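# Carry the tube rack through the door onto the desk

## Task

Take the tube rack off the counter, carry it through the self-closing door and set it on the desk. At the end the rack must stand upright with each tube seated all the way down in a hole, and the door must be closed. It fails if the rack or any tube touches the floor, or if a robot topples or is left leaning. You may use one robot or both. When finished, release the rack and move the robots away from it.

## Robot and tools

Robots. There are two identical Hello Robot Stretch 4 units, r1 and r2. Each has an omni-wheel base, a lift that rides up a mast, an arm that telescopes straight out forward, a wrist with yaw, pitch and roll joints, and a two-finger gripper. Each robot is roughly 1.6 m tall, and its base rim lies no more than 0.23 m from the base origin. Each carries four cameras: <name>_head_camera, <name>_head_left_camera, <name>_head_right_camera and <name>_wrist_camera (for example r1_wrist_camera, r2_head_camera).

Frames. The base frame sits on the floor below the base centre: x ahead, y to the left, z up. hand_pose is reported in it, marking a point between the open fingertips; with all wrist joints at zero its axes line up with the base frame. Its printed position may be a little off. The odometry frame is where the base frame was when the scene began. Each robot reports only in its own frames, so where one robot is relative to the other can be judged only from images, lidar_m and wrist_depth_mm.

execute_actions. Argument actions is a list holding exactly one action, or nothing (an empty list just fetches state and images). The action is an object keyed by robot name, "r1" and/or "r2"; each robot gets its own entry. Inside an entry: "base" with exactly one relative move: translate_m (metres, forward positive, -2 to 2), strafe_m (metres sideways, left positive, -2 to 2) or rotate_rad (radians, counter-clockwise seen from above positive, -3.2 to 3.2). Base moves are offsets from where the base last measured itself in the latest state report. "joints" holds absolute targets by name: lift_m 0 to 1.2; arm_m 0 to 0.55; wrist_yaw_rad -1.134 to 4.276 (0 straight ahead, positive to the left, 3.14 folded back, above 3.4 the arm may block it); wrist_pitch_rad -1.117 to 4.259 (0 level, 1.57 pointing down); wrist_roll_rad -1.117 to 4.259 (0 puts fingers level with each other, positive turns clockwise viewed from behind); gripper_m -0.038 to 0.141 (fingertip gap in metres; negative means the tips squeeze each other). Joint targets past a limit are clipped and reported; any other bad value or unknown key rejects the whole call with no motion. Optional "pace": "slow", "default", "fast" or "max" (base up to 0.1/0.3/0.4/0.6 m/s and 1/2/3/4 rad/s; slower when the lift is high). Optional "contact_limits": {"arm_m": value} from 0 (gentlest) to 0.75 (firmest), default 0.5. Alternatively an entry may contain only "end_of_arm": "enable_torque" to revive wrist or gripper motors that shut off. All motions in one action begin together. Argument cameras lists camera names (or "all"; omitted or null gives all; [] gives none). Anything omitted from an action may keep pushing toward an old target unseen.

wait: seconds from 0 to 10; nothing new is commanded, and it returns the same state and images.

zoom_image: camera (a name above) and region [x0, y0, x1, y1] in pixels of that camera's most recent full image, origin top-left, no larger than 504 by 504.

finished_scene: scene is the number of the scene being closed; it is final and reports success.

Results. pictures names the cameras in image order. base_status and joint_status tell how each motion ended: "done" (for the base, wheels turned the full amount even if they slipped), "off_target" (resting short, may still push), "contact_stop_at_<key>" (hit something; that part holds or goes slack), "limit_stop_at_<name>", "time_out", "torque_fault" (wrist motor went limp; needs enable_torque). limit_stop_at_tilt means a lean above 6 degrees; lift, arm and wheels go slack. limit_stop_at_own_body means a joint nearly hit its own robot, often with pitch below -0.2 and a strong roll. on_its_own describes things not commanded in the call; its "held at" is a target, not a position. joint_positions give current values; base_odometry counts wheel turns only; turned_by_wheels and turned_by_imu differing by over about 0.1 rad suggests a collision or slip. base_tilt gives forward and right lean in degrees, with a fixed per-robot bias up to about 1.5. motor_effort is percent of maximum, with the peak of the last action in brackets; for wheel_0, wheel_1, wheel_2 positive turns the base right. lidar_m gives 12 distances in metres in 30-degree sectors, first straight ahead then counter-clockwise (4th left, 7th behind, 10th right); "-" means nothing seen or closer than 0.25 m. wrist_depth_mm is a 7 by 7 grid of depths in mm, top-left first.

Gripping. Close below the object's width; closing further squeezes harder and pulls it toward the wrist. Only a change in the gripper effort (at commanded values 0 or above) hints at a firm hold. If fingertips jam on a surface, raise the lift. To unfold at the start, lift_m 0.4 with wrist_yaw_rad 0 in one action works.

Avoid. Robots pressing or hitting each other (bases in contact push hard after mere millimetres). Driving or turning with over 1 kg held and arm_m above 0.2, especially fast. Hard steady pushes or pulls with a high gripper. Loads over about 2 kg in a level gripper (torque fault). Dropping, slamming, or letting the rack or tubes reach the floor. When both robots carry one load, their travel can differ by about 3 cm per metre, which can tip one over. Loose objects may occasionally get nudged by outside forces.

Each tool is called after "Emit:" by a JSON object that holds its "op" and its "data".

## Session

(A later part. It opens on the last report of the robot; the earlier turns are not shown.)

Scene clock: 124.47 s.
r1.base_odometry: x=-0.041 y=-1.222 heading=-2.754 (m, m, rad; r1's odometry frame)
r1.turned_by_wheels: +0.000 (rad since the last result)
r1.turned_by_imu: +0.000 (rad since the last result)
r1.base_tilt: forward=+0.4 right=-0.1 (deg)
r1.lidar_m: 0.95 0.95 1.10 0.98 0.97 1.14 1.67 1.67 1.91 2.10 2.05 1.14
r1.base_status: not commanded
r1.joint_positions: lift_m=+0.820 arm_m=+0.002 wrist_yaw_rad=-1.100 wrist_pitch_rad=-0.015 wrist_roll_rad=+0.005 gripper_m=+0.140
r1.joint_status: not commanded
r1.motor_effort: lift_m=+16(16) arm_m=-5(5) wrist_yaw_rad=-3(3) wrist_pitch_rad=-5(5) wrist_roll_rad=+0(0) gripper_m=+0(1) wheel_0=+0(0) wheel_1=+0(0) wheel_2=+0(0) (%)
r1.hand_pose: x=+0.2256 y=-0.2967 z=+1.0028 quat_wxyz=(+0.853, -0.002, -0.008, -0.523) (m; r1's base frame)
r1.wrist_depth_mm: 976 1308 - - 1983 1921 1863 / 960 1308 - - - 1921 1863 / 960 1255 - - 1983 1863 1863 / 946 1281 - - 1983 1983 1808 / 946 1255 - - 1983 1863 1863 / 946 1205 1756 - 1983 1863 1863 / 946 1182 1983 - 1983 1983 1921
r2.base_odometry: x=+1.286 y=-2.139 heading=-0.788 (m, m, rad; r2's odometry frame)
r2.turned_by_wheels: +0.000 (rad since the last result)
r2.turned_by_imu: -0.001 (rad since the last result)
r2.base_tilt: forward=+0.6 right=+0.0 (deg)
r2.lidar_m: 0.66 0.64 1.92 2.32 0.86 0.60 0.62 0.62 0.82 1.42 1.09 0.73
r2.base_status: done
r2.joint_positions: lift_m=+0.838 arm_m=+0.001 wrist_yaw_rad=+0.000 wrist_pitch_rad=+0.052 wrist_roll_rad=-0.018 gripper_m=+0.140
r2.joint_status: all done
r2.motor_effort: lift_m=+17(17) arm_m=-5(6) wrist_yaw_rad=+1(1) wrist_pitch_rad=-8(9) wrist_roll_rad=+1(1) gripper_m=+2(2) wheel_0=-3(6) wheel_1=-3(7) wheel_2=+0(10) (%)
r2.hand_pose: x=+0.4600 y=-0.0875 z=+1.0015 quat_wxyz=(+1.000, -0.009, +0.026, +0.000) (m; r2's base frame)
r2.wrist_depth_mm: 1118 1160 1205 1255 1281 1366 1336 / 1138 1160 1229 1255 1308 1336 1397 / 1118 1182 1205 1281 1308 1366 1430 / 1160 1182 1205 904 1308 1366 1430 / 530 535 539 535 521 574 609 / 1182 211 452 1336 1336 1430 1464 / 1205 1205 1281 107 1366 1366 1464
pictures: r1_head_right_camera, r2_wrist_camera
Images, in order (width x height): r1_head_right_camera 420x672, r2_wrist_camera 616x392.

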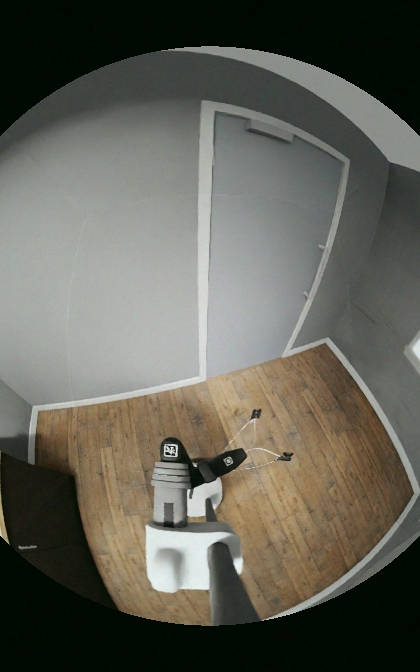

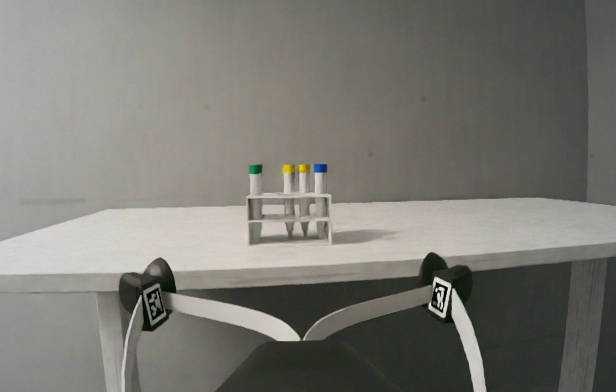

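Emit:
{"op": "finished_scene", "data": {"scene": 1}}

The scene is finished: the task was done.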